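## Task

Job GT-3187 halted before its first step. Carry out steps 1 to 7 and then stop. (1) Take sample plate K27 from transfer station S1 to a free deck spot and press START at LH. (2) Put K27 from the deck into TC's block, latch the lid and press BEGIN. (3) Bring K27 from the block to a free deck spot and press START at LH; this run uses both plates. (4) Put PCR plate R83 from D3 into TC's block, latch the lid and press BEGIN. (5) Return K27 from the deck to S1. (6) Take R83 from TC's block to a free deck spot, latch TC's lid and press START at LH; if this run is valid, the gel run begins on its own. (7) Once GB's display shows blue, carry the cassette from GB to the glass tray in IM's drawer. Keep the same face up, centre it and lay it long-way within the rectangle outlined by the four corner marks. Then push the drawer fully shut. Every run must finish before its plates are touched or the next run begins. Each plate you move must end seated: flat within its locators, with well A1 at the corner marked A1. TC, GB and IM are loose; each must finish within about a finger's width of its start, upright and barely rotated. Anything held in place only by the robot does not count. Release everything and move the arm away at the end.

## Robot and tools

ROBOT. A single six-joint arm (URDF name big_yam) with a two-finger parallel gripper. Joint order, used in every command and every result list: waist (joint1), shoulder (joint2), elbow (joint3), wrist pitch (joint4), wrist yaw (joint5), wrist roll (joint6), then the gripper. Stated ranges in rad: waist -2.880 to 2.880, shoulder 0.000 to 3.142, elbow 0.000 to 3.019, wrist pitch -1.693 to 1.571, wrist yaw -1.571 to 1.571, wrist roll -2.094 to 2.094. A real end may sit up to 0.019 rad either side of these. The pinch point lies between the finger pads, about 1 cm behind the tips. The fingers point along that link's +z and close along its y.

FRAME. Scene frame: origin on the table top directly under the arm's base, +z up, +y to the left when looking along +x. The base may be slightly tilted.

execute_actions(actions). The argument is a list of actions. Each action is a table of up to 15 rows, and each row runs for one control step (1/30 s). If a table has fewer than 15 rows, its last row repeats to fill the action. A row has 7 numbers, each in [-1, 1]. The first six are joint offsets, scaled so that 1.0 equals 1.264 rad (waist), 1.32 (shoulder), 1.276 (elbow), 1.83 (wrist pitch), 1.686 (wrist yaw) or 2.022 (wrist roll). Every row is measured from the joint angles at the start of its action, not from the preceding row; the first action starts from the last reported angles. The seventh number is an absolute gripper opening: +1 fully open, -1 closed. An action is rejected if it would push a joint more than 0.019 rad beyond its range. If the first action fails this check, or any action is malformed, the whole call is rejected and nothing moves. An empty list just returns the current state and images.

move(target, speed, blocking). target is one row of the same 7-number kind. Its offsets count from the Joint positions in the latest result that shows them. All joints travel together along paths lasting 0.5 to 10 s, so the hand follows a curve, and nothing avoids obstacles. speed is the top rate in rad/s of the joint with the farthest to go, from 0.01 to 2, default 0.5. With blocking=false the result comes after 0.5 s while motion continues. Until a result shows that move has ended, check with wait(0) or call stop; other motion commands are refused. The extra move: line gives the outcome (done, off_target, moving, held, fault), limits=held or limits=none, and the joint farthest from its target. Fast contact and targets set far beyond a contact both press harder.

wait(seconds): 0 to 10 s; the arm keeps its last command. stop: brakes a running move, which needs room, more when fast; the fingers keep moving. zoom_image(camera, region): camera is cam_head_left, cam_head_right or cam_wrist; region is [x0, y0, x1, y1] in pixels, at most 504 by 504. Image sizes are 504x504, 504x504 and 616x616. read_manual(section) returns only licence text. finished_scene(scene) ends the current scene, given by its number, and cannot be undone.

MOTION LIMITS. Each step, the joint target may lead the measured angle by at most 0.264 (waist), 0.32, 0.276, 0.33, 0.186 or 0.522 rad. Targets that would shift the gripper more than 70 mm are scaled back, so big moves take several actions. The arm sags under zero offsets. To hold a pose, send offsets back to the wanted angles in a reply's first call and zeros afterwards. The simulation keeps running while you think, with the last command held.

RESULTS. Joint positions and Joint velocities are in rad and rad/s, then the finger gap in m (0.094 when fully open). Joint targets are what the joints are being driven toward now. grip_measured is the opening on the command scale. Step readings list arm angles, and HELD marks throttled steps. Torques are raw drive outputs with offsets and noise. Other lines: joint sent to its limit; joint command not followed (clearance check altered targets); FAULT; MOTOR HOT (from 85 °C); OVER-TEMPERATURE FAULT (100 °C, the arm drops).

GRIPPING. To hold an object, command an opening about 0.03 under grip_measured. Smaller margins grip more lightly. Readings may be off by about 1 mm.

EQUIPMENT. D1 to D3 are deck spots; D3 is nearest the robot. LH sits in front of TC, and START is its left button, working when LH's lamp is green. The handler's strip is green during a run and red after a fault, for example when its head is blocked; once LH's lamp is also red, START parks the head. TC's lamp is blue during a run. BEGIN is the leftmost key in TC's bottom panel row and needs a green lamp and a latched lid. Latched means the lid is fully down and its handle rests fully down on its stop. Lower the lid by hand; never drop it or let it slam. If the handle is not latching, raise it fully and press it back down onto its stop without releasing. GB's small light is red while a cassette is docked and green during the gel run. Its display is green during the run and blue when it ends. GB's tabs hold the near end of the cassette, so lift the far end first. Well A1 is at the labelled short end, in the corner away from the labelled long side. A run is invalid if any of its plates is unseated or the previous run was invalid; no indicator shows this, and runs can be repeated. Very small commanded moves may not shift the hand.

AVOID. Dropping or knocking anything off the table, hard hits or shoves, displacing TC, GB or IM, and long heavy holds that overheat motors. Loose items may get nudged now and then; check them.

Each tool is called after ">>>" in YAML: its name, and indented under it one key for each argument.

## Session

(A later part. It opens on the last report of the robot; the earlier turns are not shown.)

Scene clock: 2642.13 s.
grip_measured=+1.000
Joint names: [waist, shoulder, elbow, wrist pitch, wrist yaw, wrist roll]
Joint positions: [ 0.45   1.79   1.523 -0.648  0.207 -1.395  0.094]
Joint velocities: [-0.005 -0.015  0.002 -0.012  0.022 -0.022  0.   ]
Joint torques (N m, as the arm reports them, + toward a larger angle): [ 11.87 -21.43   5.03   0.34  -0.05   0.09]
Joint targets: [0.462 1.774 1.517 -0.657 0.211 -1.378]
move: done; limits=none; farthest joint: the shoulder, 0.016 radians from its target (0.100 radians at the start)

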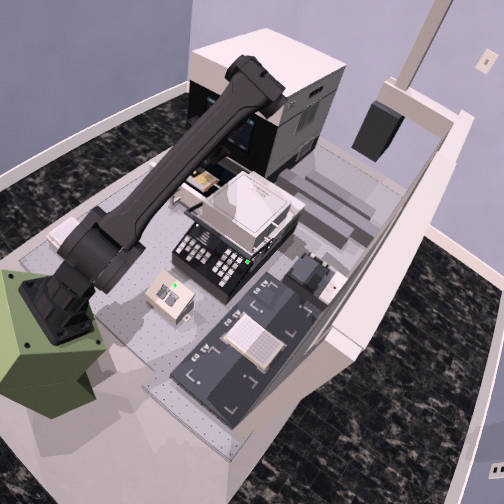

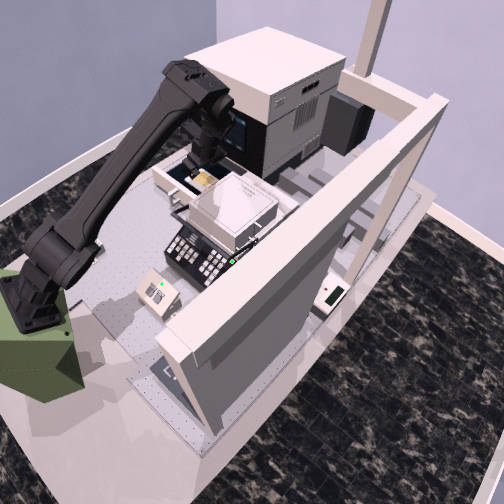

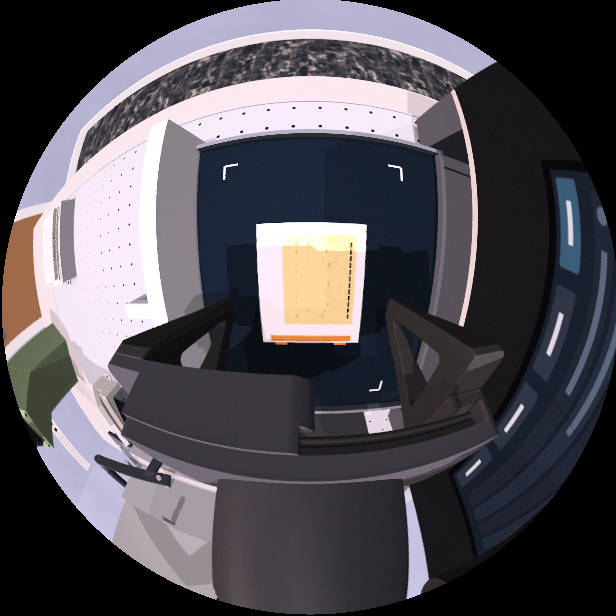

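>>> move:
  target: [0.125,-0.2,-0.02,-0.15,0.055,0.07,1.0]
  speed: 0.3

>>> move:
  target: [0.045,0.115,-0.585,0.95,0.217,0.53,-1.0]
  speed: 0.6

>>> zoom_image:
  camera: "cam_wrist"
  region: [160,150,460,350]

Scene clock: 2648.50 s.
grip_measured=+1.000
Joint names: [waist, shoulder, elbow, wrist pitch, wrist yaw, wrist roll]
Joint positions: [ 0.602  1.526  1.504 -0.913  0.297 -1.27   0.094]
Joint velocities: [-0.005 -0.015 -0.007  0.002 -0.022 -0.037  0.   ]
Joint torques (N m, as the arm reports them, + toward a larger angle): [ 10.11 -17.41   6.33   0.32  -0.07   0.07]
Joint targets: [0.608 1.527 1.497 -0.923 0.300 -1.253]
move: done; limits=none; farthest joint: the wrist roll, 0.016 radians from its target (0.141 radians at the start)

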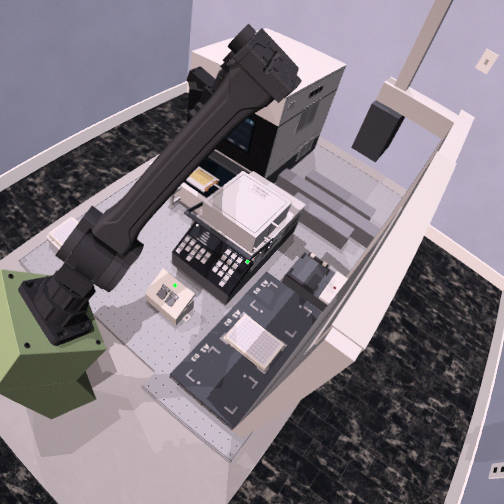

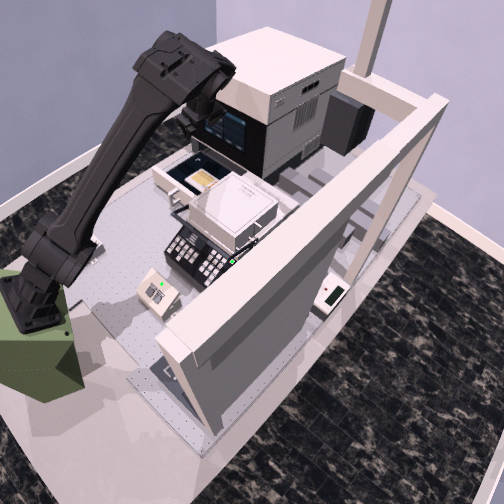

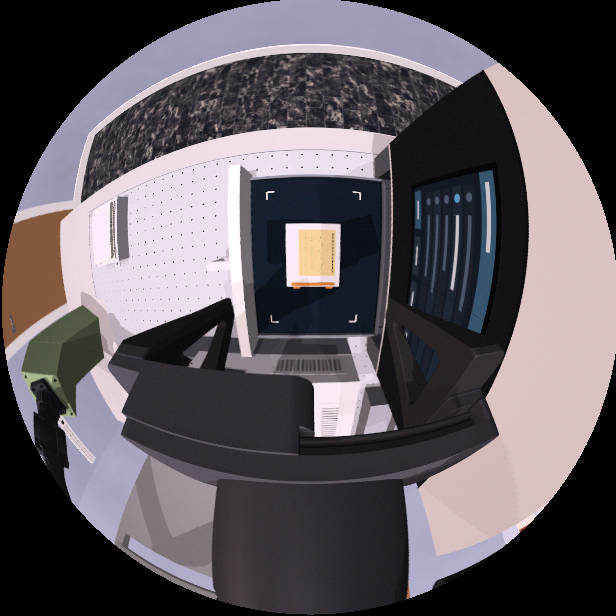

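Scene clock: 2652.13 s.
grip_measured=-0.996
Joint names: [waist, shoulder, elbow, wrist pitch, wrist yaw, wrist roll]
Joint positions: [ 0.646  1.657  0.761  0.81   0.66  -0.214  0.   ]
Joint velocities: [-0.005 -0.005 -0.002 -0.002 -0.037 -0.051  0.   ]
Joint torques (N m, as the arm reports them, + toward a larger angle): [  9.72 -11.16   2.15   2.54   0.06   0.11]
Joint targets: [0.659 1.677 0.758 0.826 0.663 -0.198]
move: off_target; limits=none; farthest joint: the shoulder, 0.021 radians from its target (0.152 radians at the start)

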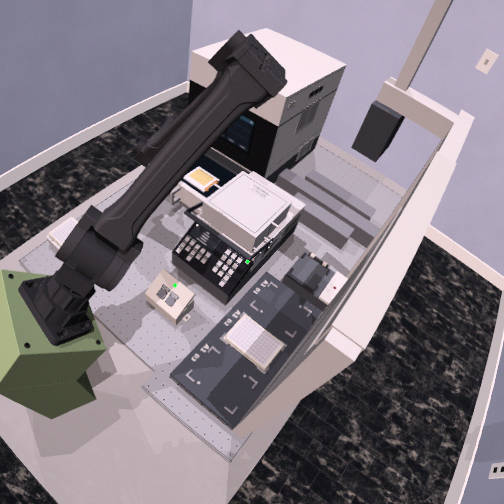

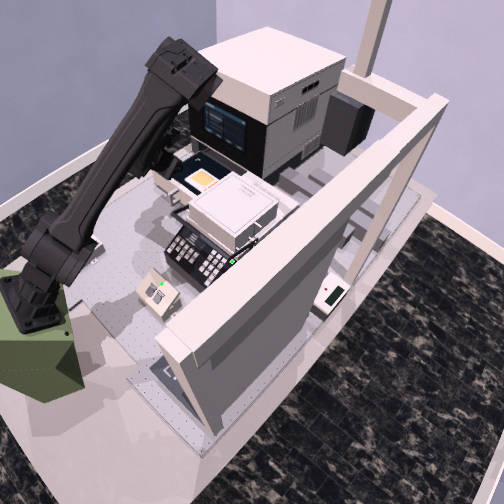

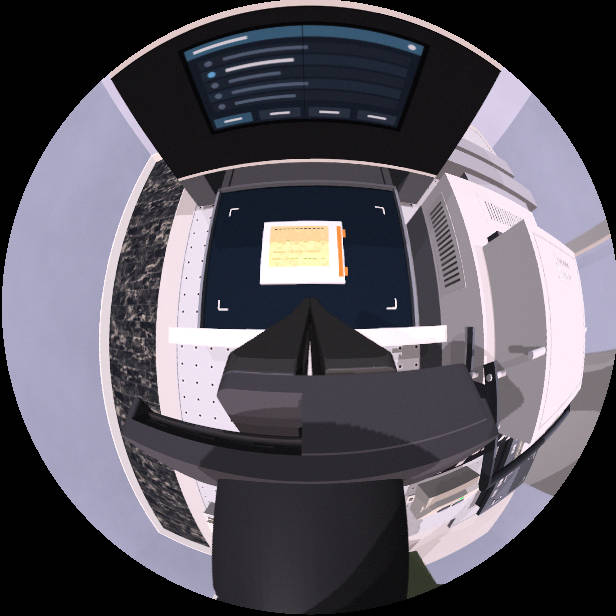

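Region (160, 150, 460, 350) of cam_wrist's 616x616 image, scaled by 1.680, with more detail than that image has.

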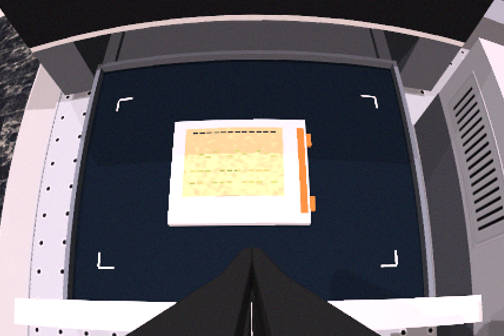

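>>> move:
  target: [-0.045,-0.105,0.615,-0.948,-0.217,-0.53,1.0]
  speed: 0.6

Scene clock: 2665.63 s.
grip_measured=+1.000
Joint names: [waist, shoulder, elbow, wrist pitch, wrist yaw, wrist roll]
Joint positions: [ 0.608  1.526  1.51  -0.915  0.297 -1.27   0.094]
Joint velocities: [-0.005 -0.005 -0.002  0.002  0.051  0.022  0.   ]
Joint torques (N m, as the arm reports them, + toward a larger angle): [  7.82 -18.1   10.08   0.41  -0.25  -0.22]
Joint targets: [0.589 1.519 1.546 -0.925 0.294 -1.286]
move: off_target; limits=none; farthest joint: the elbow, 0.036 radians from its target (0.785 radians at the start)

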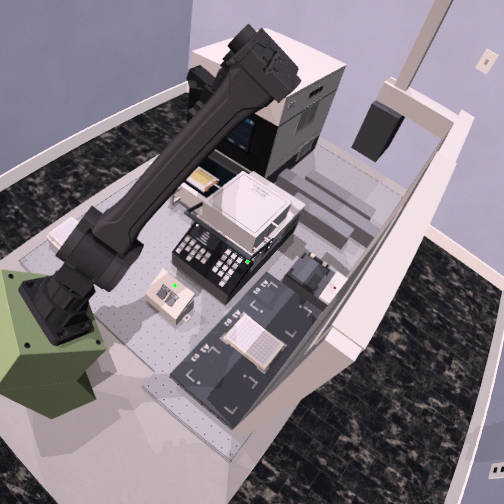

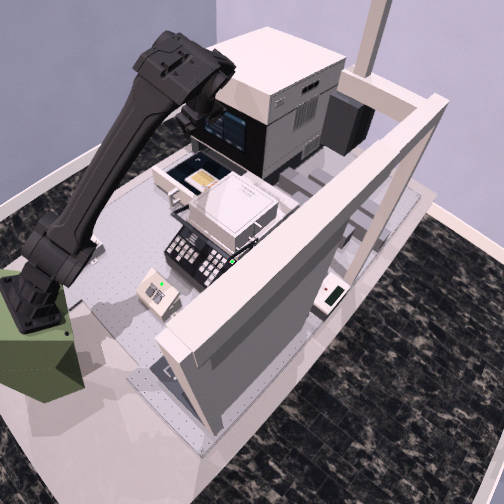

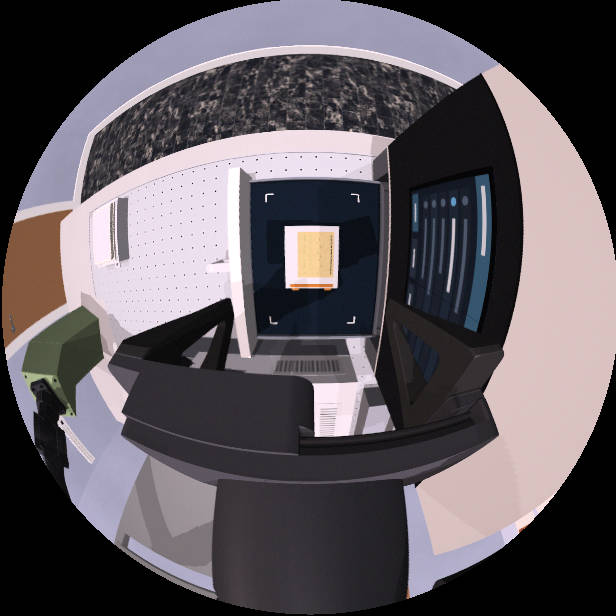

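>>> move:
  target: [-0.1543,0.2538,0.0572,0.1705,-0.0605,-0.0732,1.0]
  speed: 0.15

Scene clock: 2669.73 s.
grip_measured=+1.000
Joint names: [waist, shoulder, elbow, wrist pitch, wrist yaw, wrist roll]
Joint positions: [ 0.43   1.84   1.541 -0.616  0.198 -1.402  0.094]
Joint velocities: [ 0.005  0.005  0.012  0.002  0.081 -0.051  0.   ]
Joint torques (N m, as the arm reports them, + toward a larger angle): [  8.98 -18.45   8.63   1.18  -0.23  -0.28]
Joint targets: [0.413 1.861 1.583 -0.603 0.195 -1.418]
move: off_target; limits=none; farthest joint: the elbow, 0.042 radians from its target (0.073 radians at the start)

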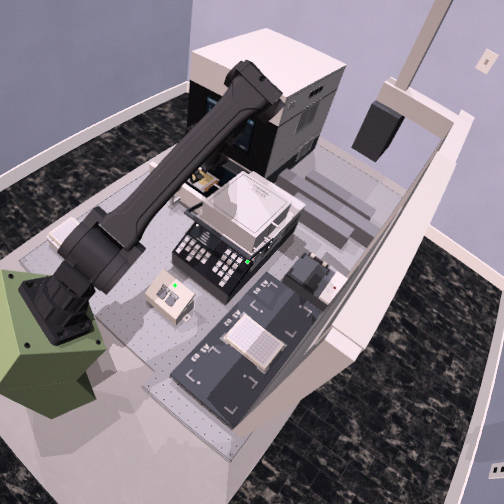

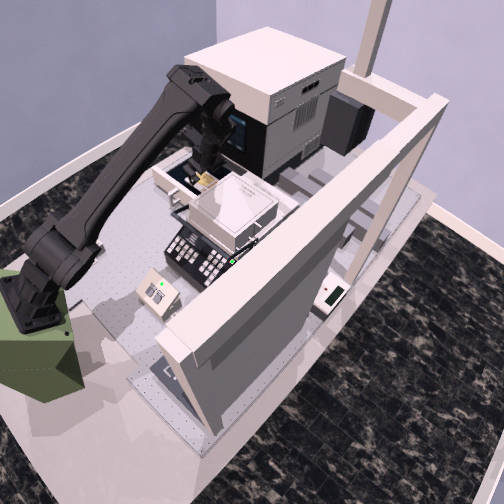

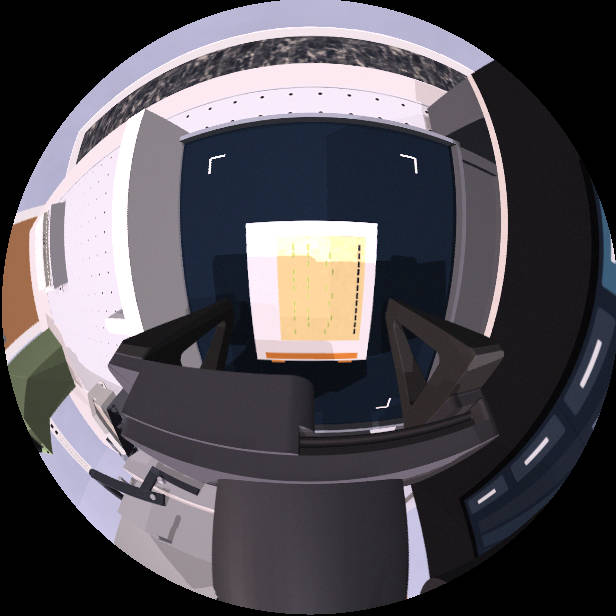

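>>> execute_actions:
  actions:
    - [[-0.019,0.0265,0.0397,0.0124,-0.0034,-0.009,1.0]]
    - [[-0.019,0.0265,0.0397,0.0124,-0.0034,-0.009,1.0]]
    - [[-0.019,0.025,0.0397,0.0124,-0.0034,-0.009,1.0]]

Scene clock: 2673.13 s.
grip_measured=+1.000
Joint names: [waist, shoulder, elbow, wrist pitch, wrist yaw, wrist roll]
Joint positions: [ 0.427  1.863  1.55  -0.592  0.19  -1.408  0.094]
Joint velocities: [-0.005 -0.015  0.007 -0.007  0.066  0.066  0.   ]
Joint torques (N m, as the arm reports them, + toward a larger angle): [  8.31 -17.91   9.06   1.26  -0.24  -0.23]
Joint targets: [0.404 1.890 1.598 -0.577 0.187 -1.424]
Step readings (joint positions; steps 1 to 15: 1st action; 16 to 30: 2nd action; 31 to 45: 3rd action):
0: [0.430 1.840 1.541 -0.616 0.198 -1.402]
1: [0.429 1.841 1.541 -0.615 0.197 -1.402]
2: [0.429 1.842 1.541 -0.613 0.196 -1.403]
4: [0.429 1.844 1.542 -0.610 0.195 -1.403]
8: [0.428 1.848 1.544 -0.608 0.195 -1.403]
15: [0.428 1.849 1.544 -0.608 0.195 -1.403]
16: [0.428 1.849 1.544 -0.607 0.194 -1.404]
17: [0.428 1.850 1.544 -0.605 0.193 -1.404]
19: [0.428 1.852 1.545 -0.602 0.192 -1.405]
23: [0.428 1.856 1.547 -0.600 0.192 -1.405]
30: [0.428 1.857 1.547 -0.600 0.192 -1.406]
31: [0.428 1.857 1.547 -0.599 0.191 -1.406]
32: [0.428 1.858 1.547 -0.597 0.190 -1.407]
34: [0.428 1.860 1.548 -0.594 0.190 -1.407]
38: [0.427 1.862 1.550 -0.592 0.190 -1.408]
45: Joint positions above

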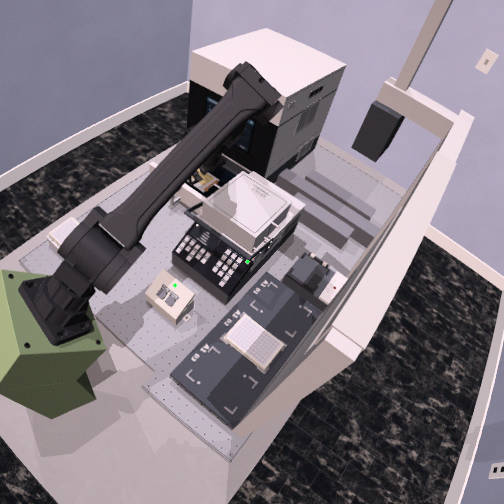

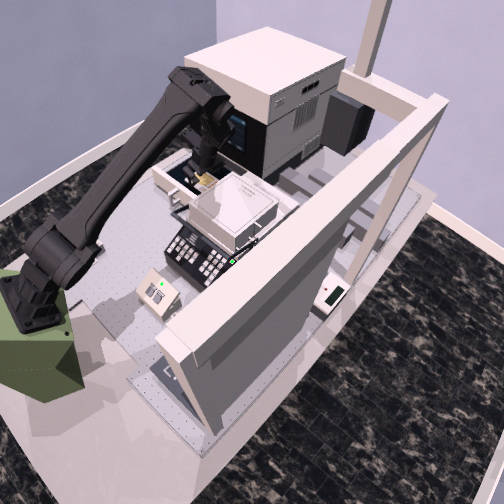

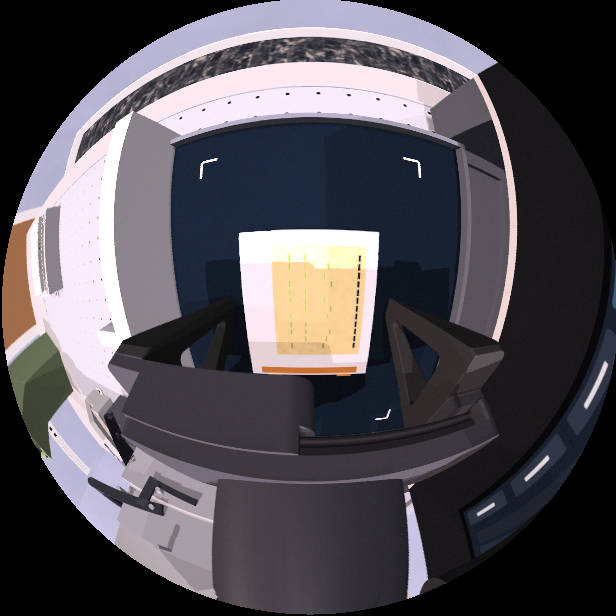

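>>> execute_actions:
  actions:
    - [[-0.012,0.0265,0.0415,0.008,0,-0.004,1.0]]
    - [[-0.012,0.0265,0.0415,0.008,0,-0.004,1.0]]

Scene clock: 2677.43 s.
grip_measured=+1.000
Joint names: [waist, shoulder, elbow, wrist pitch, wrist yaw, wrist roll]
Joint positions: [ 0.427  1.88   1.56  -0.592  0.19  -1.408  0.094]
Joint velocities: [ 0.005  0.005 -0.017 -0.012  0.022 -0.066  0.   ]
Joint torques (N m, as the arm reports them, + toward a larger angle): [  8.77 -17.5    9.02   1.32  -0.18  -0.2 ]
Joint targets: [0.412 1.906 1.608 -0.578 0.190 -1.416]
Step readings (joint positions; steps 1 to 15: 1st action; 16 to 30: 2nd action):
0: [0.427 1.863 1.550 -0.592 0.190 -1.408]
1: [0.427 1.863 1.550 -0.592 0.190 -1.408]
2: [0.427 1.864 1.550 -0.592 0.190 -1.408]
4: [0.427 1.867 1.552 -0.592 0.190 -1.408]
8: [0.427 1.871 1.555 -0.592 0.190 -1.408]
15: [0.427 1.871 1.555 -0.592 0.190 -1.408]
16: [0.427 1.872 1.555 -0.592 0.190 -1.408]
17: [0.427 1.873 1.556 -0.592 0.190 -1.408]
19: [0.427 1.875 1.557 -0.592 0.190 -1.408]
23: [0.427 1.880 1.560 -0.592 0.190 -1.408]
30: Joint positions above

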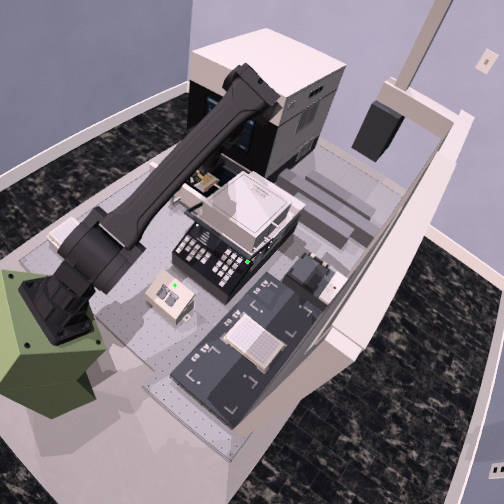

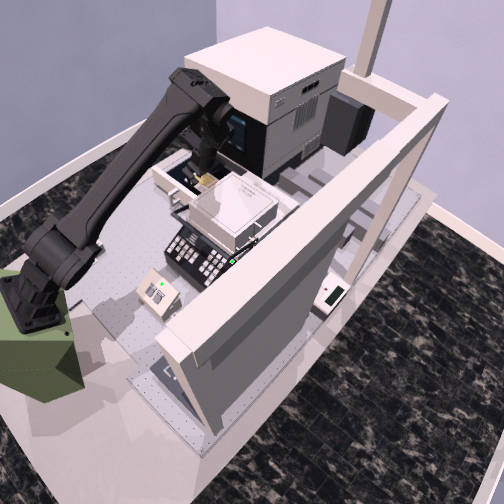

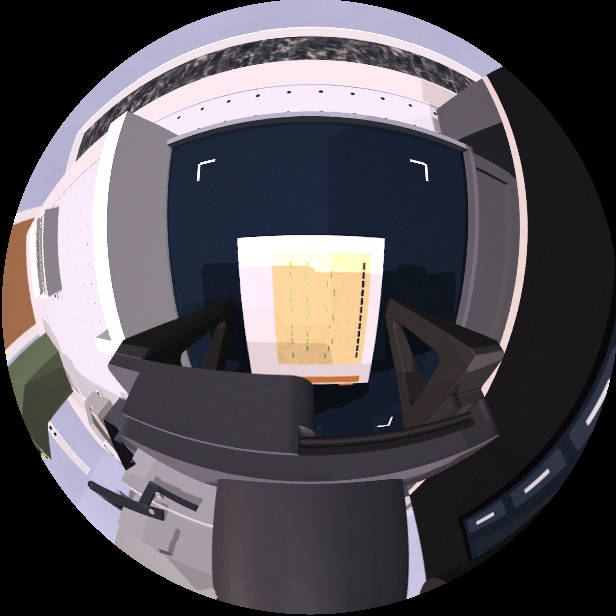

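>>> execute_actions:
  actions:
    - [[-0.012,0.015,0.035,0.006,0,-0.004,0.75]]
    - [[-0.012,0.015,0.035,0.006,0,-0.004,0.69]]
    - [[-0.012,0.010,0.03,0.006,0,-0.004,0.65]]
    - [[-0.016,-0.010,0.02,0.006,0,-0.004,0.65]]
    - [[-0.018,-0.016,0.02,0.006,0,-0.004,0.65]]

Scene clock: 2683.30 s.
grip_measured=+0.667
Joint names: [waist, shoulder, elbow, wrist pitch, wrist yaw, wrist roll]
Joint positions: [ 0.427  1.88   1.56  -0.592  0.19  -1.408  0.078]
Joint velocities: [ 0.015 -0.015  0.012 -0.022  0.081  0.022  0.   ]
Joint torques (N m, as the arm reports them, + toward a larger angle): [  7.99 -21.4    7.05   1.14  -0.14  -0.18]
Joint targets: [0.404 1.859 1.586 -0.581 0.190 -1.416]
Step readings (joint positions; steps 1 to 15: 1st action; 16 to 30: 2nd action; 31 to 45: 3rd action; 46 to 60: 4th action; 61 to 75: 5th action):
0: [0.427 1.880 1.560 -0.592 0.190 -1.408]
1: [0.427 1.880 1.560 -0.592 0.190 -1.408]
2: [0.427 1.880 1.560 -0.592 0.190 -1.408]
4: [0.427 1.880 1.560 -0.592 0.190 -1.408]
8: [0.427 1.880 1.560 -0.592 0.190 -1.408]
15: [0.427 1.880 1.560 -0.592 0.190 -1.408]
16: [0.427 1.880 1.560 -0.592 0.190 -1.408]
17: [0.427 1.880 1.560 -0.592 0.190 -1.408]
19: [0.427 1.880 1.560 -0.592 0.190 -1.408]
23: [0.427 1.880 1.560 -0.592 0.190 -1.408]
30: [0.427 1.880 1.560 -0.592 0.190 -1.408]
31: [0.427 1.880 1.560 -0.592 0.190 -1.408]
32: [0.427 1.880 1.560 -0.592 0.190 -1.408]
34: [0.427 1.880 1.560 -0.592 0.190 -1.408]
38: [0.427 1.880 1.560 -0.592 0.190 -1.408]
45: [0.427 1.880 1.560 -0.592 0.190 -1.408]
46: [0.427 1.880 1.560 -0.592 0.190 -1.408]
47: [0.427 1.880 1.560 -0.592 0.190 -1.408]
49: [0.427 1.880 1.560 -0.592 0.190 -1.408]
53: [0.427 1.880 1.560 -0.592 0.190 -1.408]
60: [0.427 1.880 1.560 -0.592 0.190 -1.408]
61: [0.427 1.880 1.560 -0.592 0.190 -1.408]
62: [0.427 1.880 1.560 -0.592 0.190 -1.408]
64: [0.427 1.880 1.560 -0.592 0.190 -1.408]
68: [0.427 1.880 1.560 -0.592 0.190 -1.408]
75: Joint positions above

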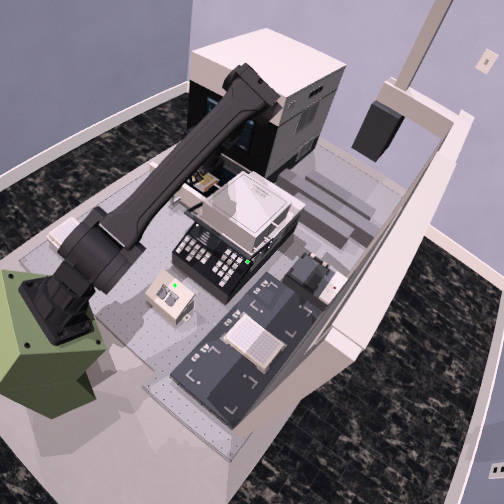

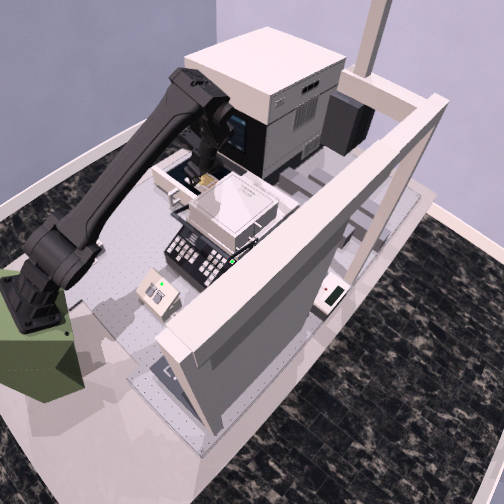

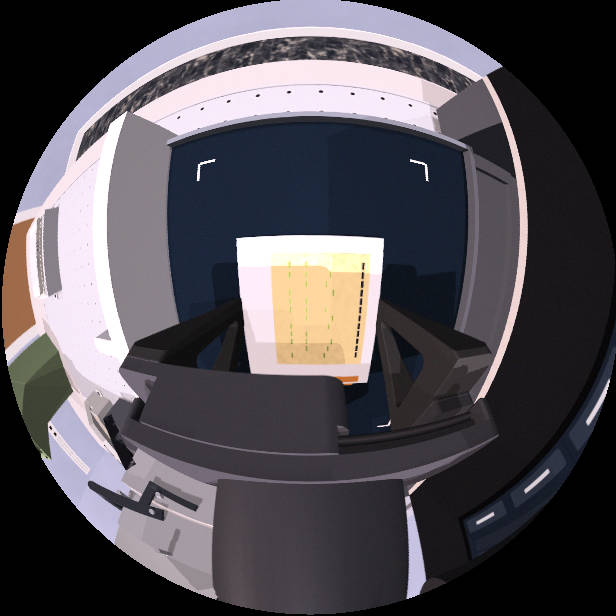

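>>> execute_actions:
  actions:
    - [[-0.018,-0.021,0.02,0.006,0,-0.004,0.65]]
    - [[-0.021,-0.012,0.02,0.006,0,-0.004,0.65]]

Scene clock: 2686.70 s.
grip_measured=+0.667
Joint names: [waist, shoulder, elbow, wrist pitch, wrist yaw, wrist roll]
Joint positions: [ 0.427  1.88   1.56  -0.592  0.19  -1.408  0.078]
Joint velocities: [-0.015 -0.015  0.012 -0.007 -0.051 -0.051 -0.   ]
Joint torques (N m, as the arm reports them, + toward a larger angle): [  8.21 -21.17   7.2    1.15  -0.17  -0.17]
Joint targets: [0.400 1.864 1.586 -0.581 0.190 -1.416]
Step readings (joint positions; steps 1 to 15: 1st action; 16 to 30: 2nd action):
0: [0.427 1.880 1.560 -0.592 0.190 -1.408]
1: [0.427 1.880 1.560 -0.592 0.190 -1.408]
2: [0.427 1.880 1.560 -0.592 0.190 -1.408]
4: [0.427 1.880 1.560 -0.592 0.190 -1.408]
8: [0.427 1.880 1.560 -0.592 0.190 -1.408]
15: [0.427 1.880 1.560 -0.592 0.190 -1.408]
16: [0.427 1.880 1.560 -0.592 0.190 -1.408]
17: [0.427 1.880 1.560 -0.592 0.190 -1.408]
19: [0.427 1.880 1.560 -0.592 0.190 -1.408]
23: [0.427 1.880 1.560 -0.592 0.190 -1.408]
30: Joint positions above

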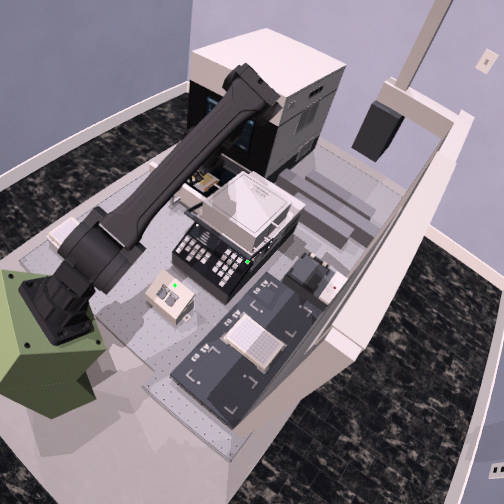

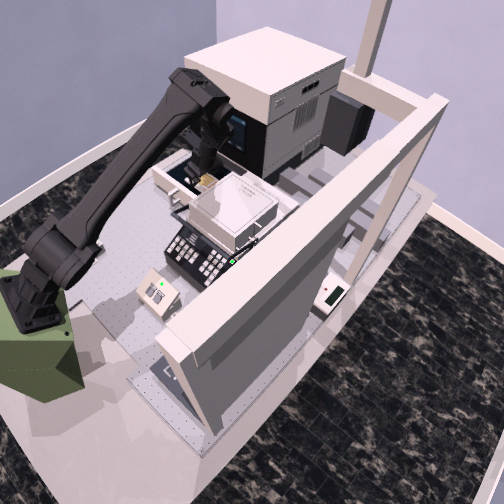

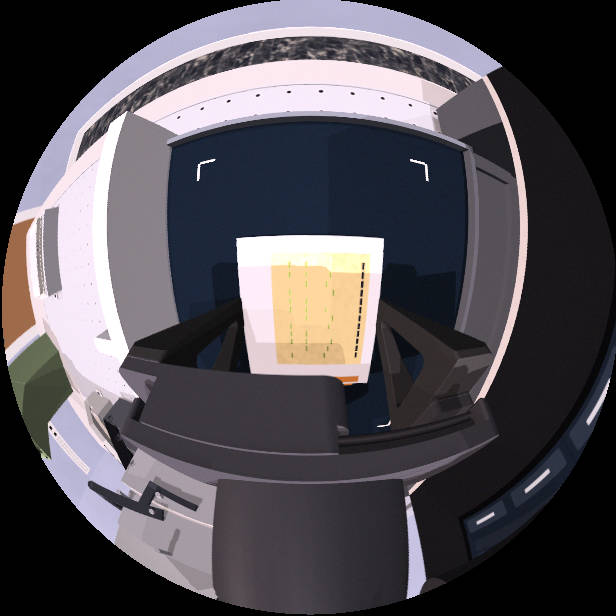

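>>> move:
  target: [-0.02,-0.036,-0.012,-0.012,0,-0.004,0.65]
  speed: 0.04

Scene clock: 2690.10 s.
grip_measured=+0.667
Joint names: [waist, shoulder, elbow, wrist pitch, wrist yaw, wrist roll]
Joint positions: [ 0.421  1.856  1.547 -0.607  0.19  -1.408  0.078]
Joint velocities: [ 0.005 -0.005  0.012  0.007 -0.022 -0.007 -0.001]
Joint torques (N m, as the arm reports them, + toward a larger angle): [  8.09 -21.87   5.11   0.33  -0.14  -0.18]
Joint targets: [0.401 1.832 1.545 -0.615 0.190 -1.416]
move: off_target; limits=none; farthest joint: the shoulder, 0.024 radians from its target (0.047 radians at the start)

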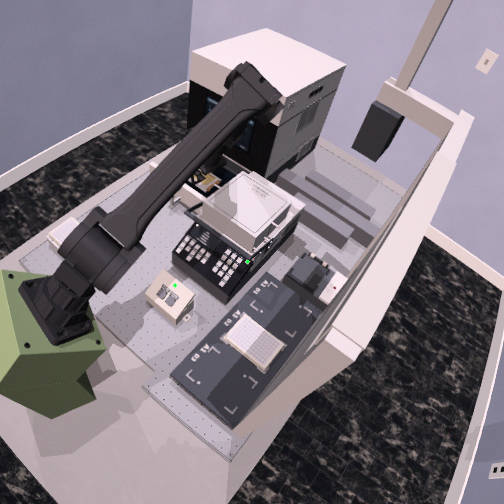

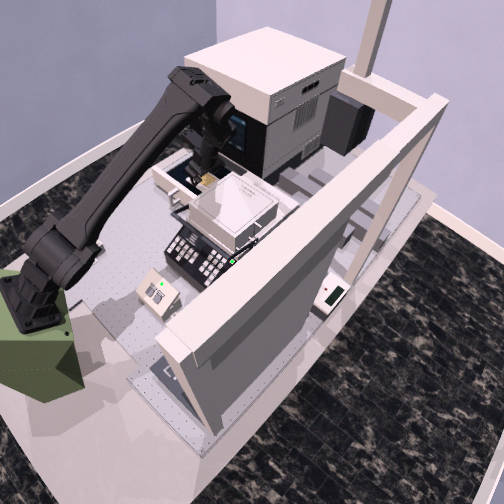

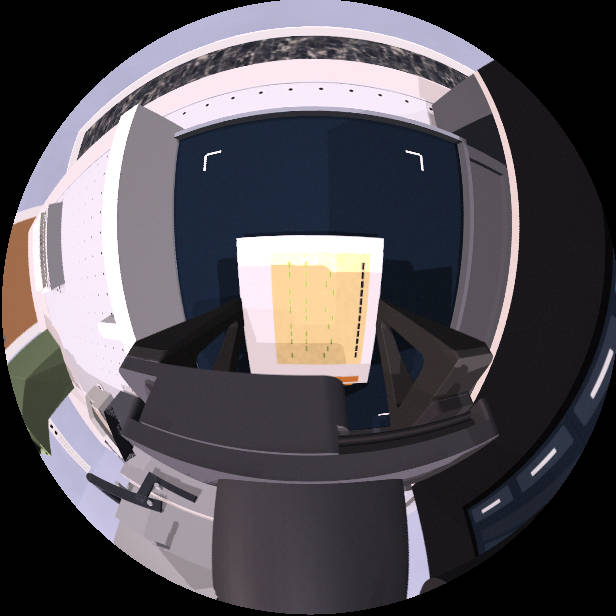

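>>> execute_actions:
  actions:
    - [[-0.008,0.01,0.03,0.008,0,-0.004,0.65],[-0.008,0.01,0.03,0.008,0,-0.004,0.65],[-0.008,0.01,0.03,0.008,0,-0.004,0.65],[-0.008,0.015,0.04,0.013,0,-0.004,0.65],[-0.008,0.015,0.04,0.013,0,-0.004,0.65],[-0.008,0.015,0.04,0.013,0,-0.004,0.65],[-0.008,0.018,0.0455,0.0175,0,-0.004,0.65]]
    - [[-0.008,0.027,0.034,0.006,0,-0.004,0.65]]

Scene clock: 2694.47 s.
grip_measured=+0.667
Joint names: [waist, shoulder, elbow, wrist pitch, wrist yaw, wrist roll]
Joint positions: [ 0.421  1.869  1.552 -0.596  0.19  -1.408  0.078]
Joint velocities: [-0.015 -0.005 -0.007 -0.007 -0.007 -0.066 -0.001]
Joint torques (N m, as the arm reports them, + toward a larger angle): [  9.71 -18.17   8.21   1.21  -0.15  -0.17]
Joint targets: [0.411 1.893 1.591 -0.585 0.190 -1.416]
Step readings (joint positions; steps 1 to 15: 1st action; 16 to 30: 2nd action):
0: [0.421 1.856 1.547 -0.607 0.190 -1.408]
1: [0.421 1.856 1.547 -0.607 0.190 -1.408]
2: [0.421 1.856 1.547 -0.607 0.190 -1.408]
4: [0.421 1.856 1.547 -0.605 0.190 -1.408]
8: [0.421 1.857 1.547 -0.598 0.190 -1.408]
15: [0.421 1.857 1.547 -0.596 0.190 -1.408]
16: [0.421 1.858 1.547 -0.596 0.190 -1.408]
17: [0.421 1.859 1.547 -0.596 0.190 -1.408]
19: [0.421 1.863 1.549 -0.596 0.190 -1.408]
23: [0.421 1.869 1.552 -0.596 0.190 -1.408]
30: Joint positions above

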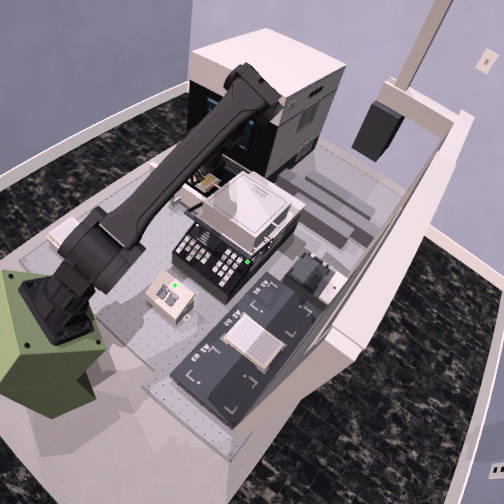

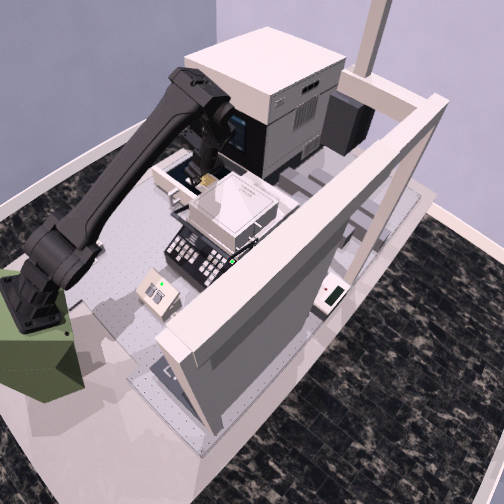

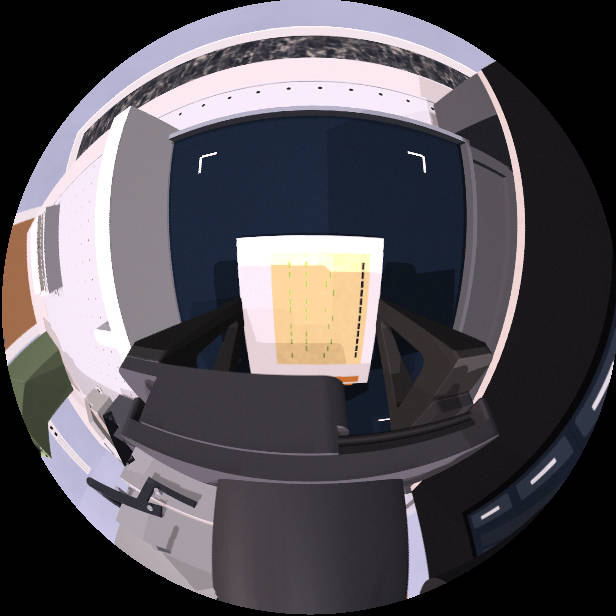

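>>> execute_actions:
  actions:
    - [[-0.008,0.023,0.03,0.008,0,-0.004,0.65]]
    - [[-0.008,0.022,0.03,0.008,0,-0.004,0.65]]

Scene clock: 2699.57 s.
grip_measured=+0.667
Joint names: [waist, shoulder, elbow, wrist pitch, wrist yaw, wrist roll]
Joint positions: [ 0.421  1.874  1.555 -0.591  0.19  -1.408  0.078]
Joint velocities: [-0.005 -0.005 -0.007  0.002  0.007  0.037  0.   ]
Joint torques (N m, as the arm reports them, + toward a larger angle): [  9.66 -17.49   7.98   1.18  -0.16  -0.18]
Joint targets: [0.411 1.902 1.592 -0.579 0.190 -1.416]
Step readings (joint positions; steps 1 to 15: 1st action; 16 to 30: 2nd action):
0: [0.421 1.869 1.552 -0.596 0.190 -1.408]
1: [0.421 1.869 1.552 -0.596 0.190 -1.408]
2: [0.421 1.870 1.552 -0.595 0.190 -1.408]
4: [0.421 1.871 1.553 -0.594 0.190 -1.408]
8: [0.421 1.872 1.554 -0.594 0.190 -1.408]
15: [0.421 1.873 1.554 -0.593 0.190 -1.408]
16: [0.421 1.873 1.554 -0.593 0.190 -1.408]
17: [0.421 1.873 1.554 -0.592 0.190 -1.408]
19: [0.421 1.873 1.554 -0.591 0.190 -1.408]
23: [0.421 1.874 1.554 -0.591 0.190 -1.408]
30: Joint positions above

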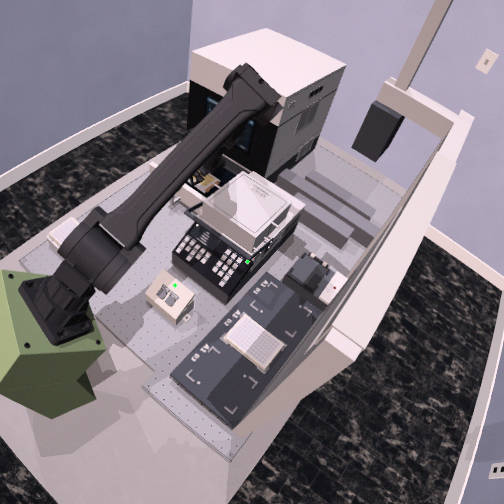

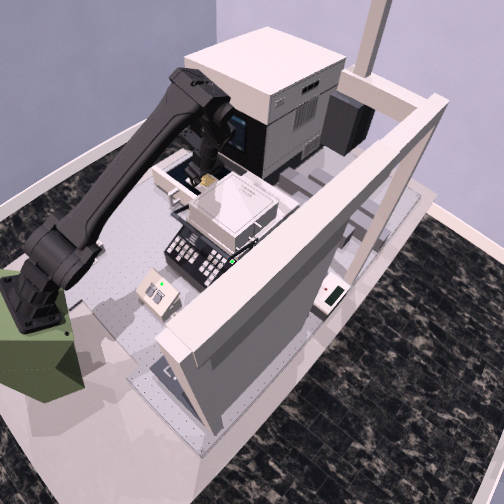

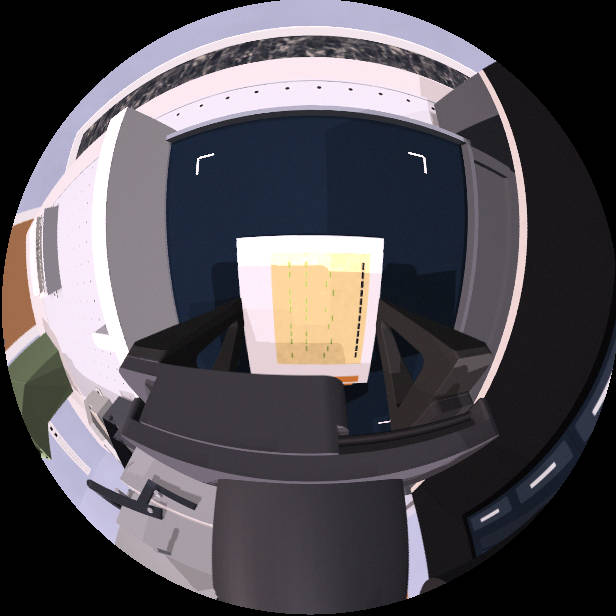

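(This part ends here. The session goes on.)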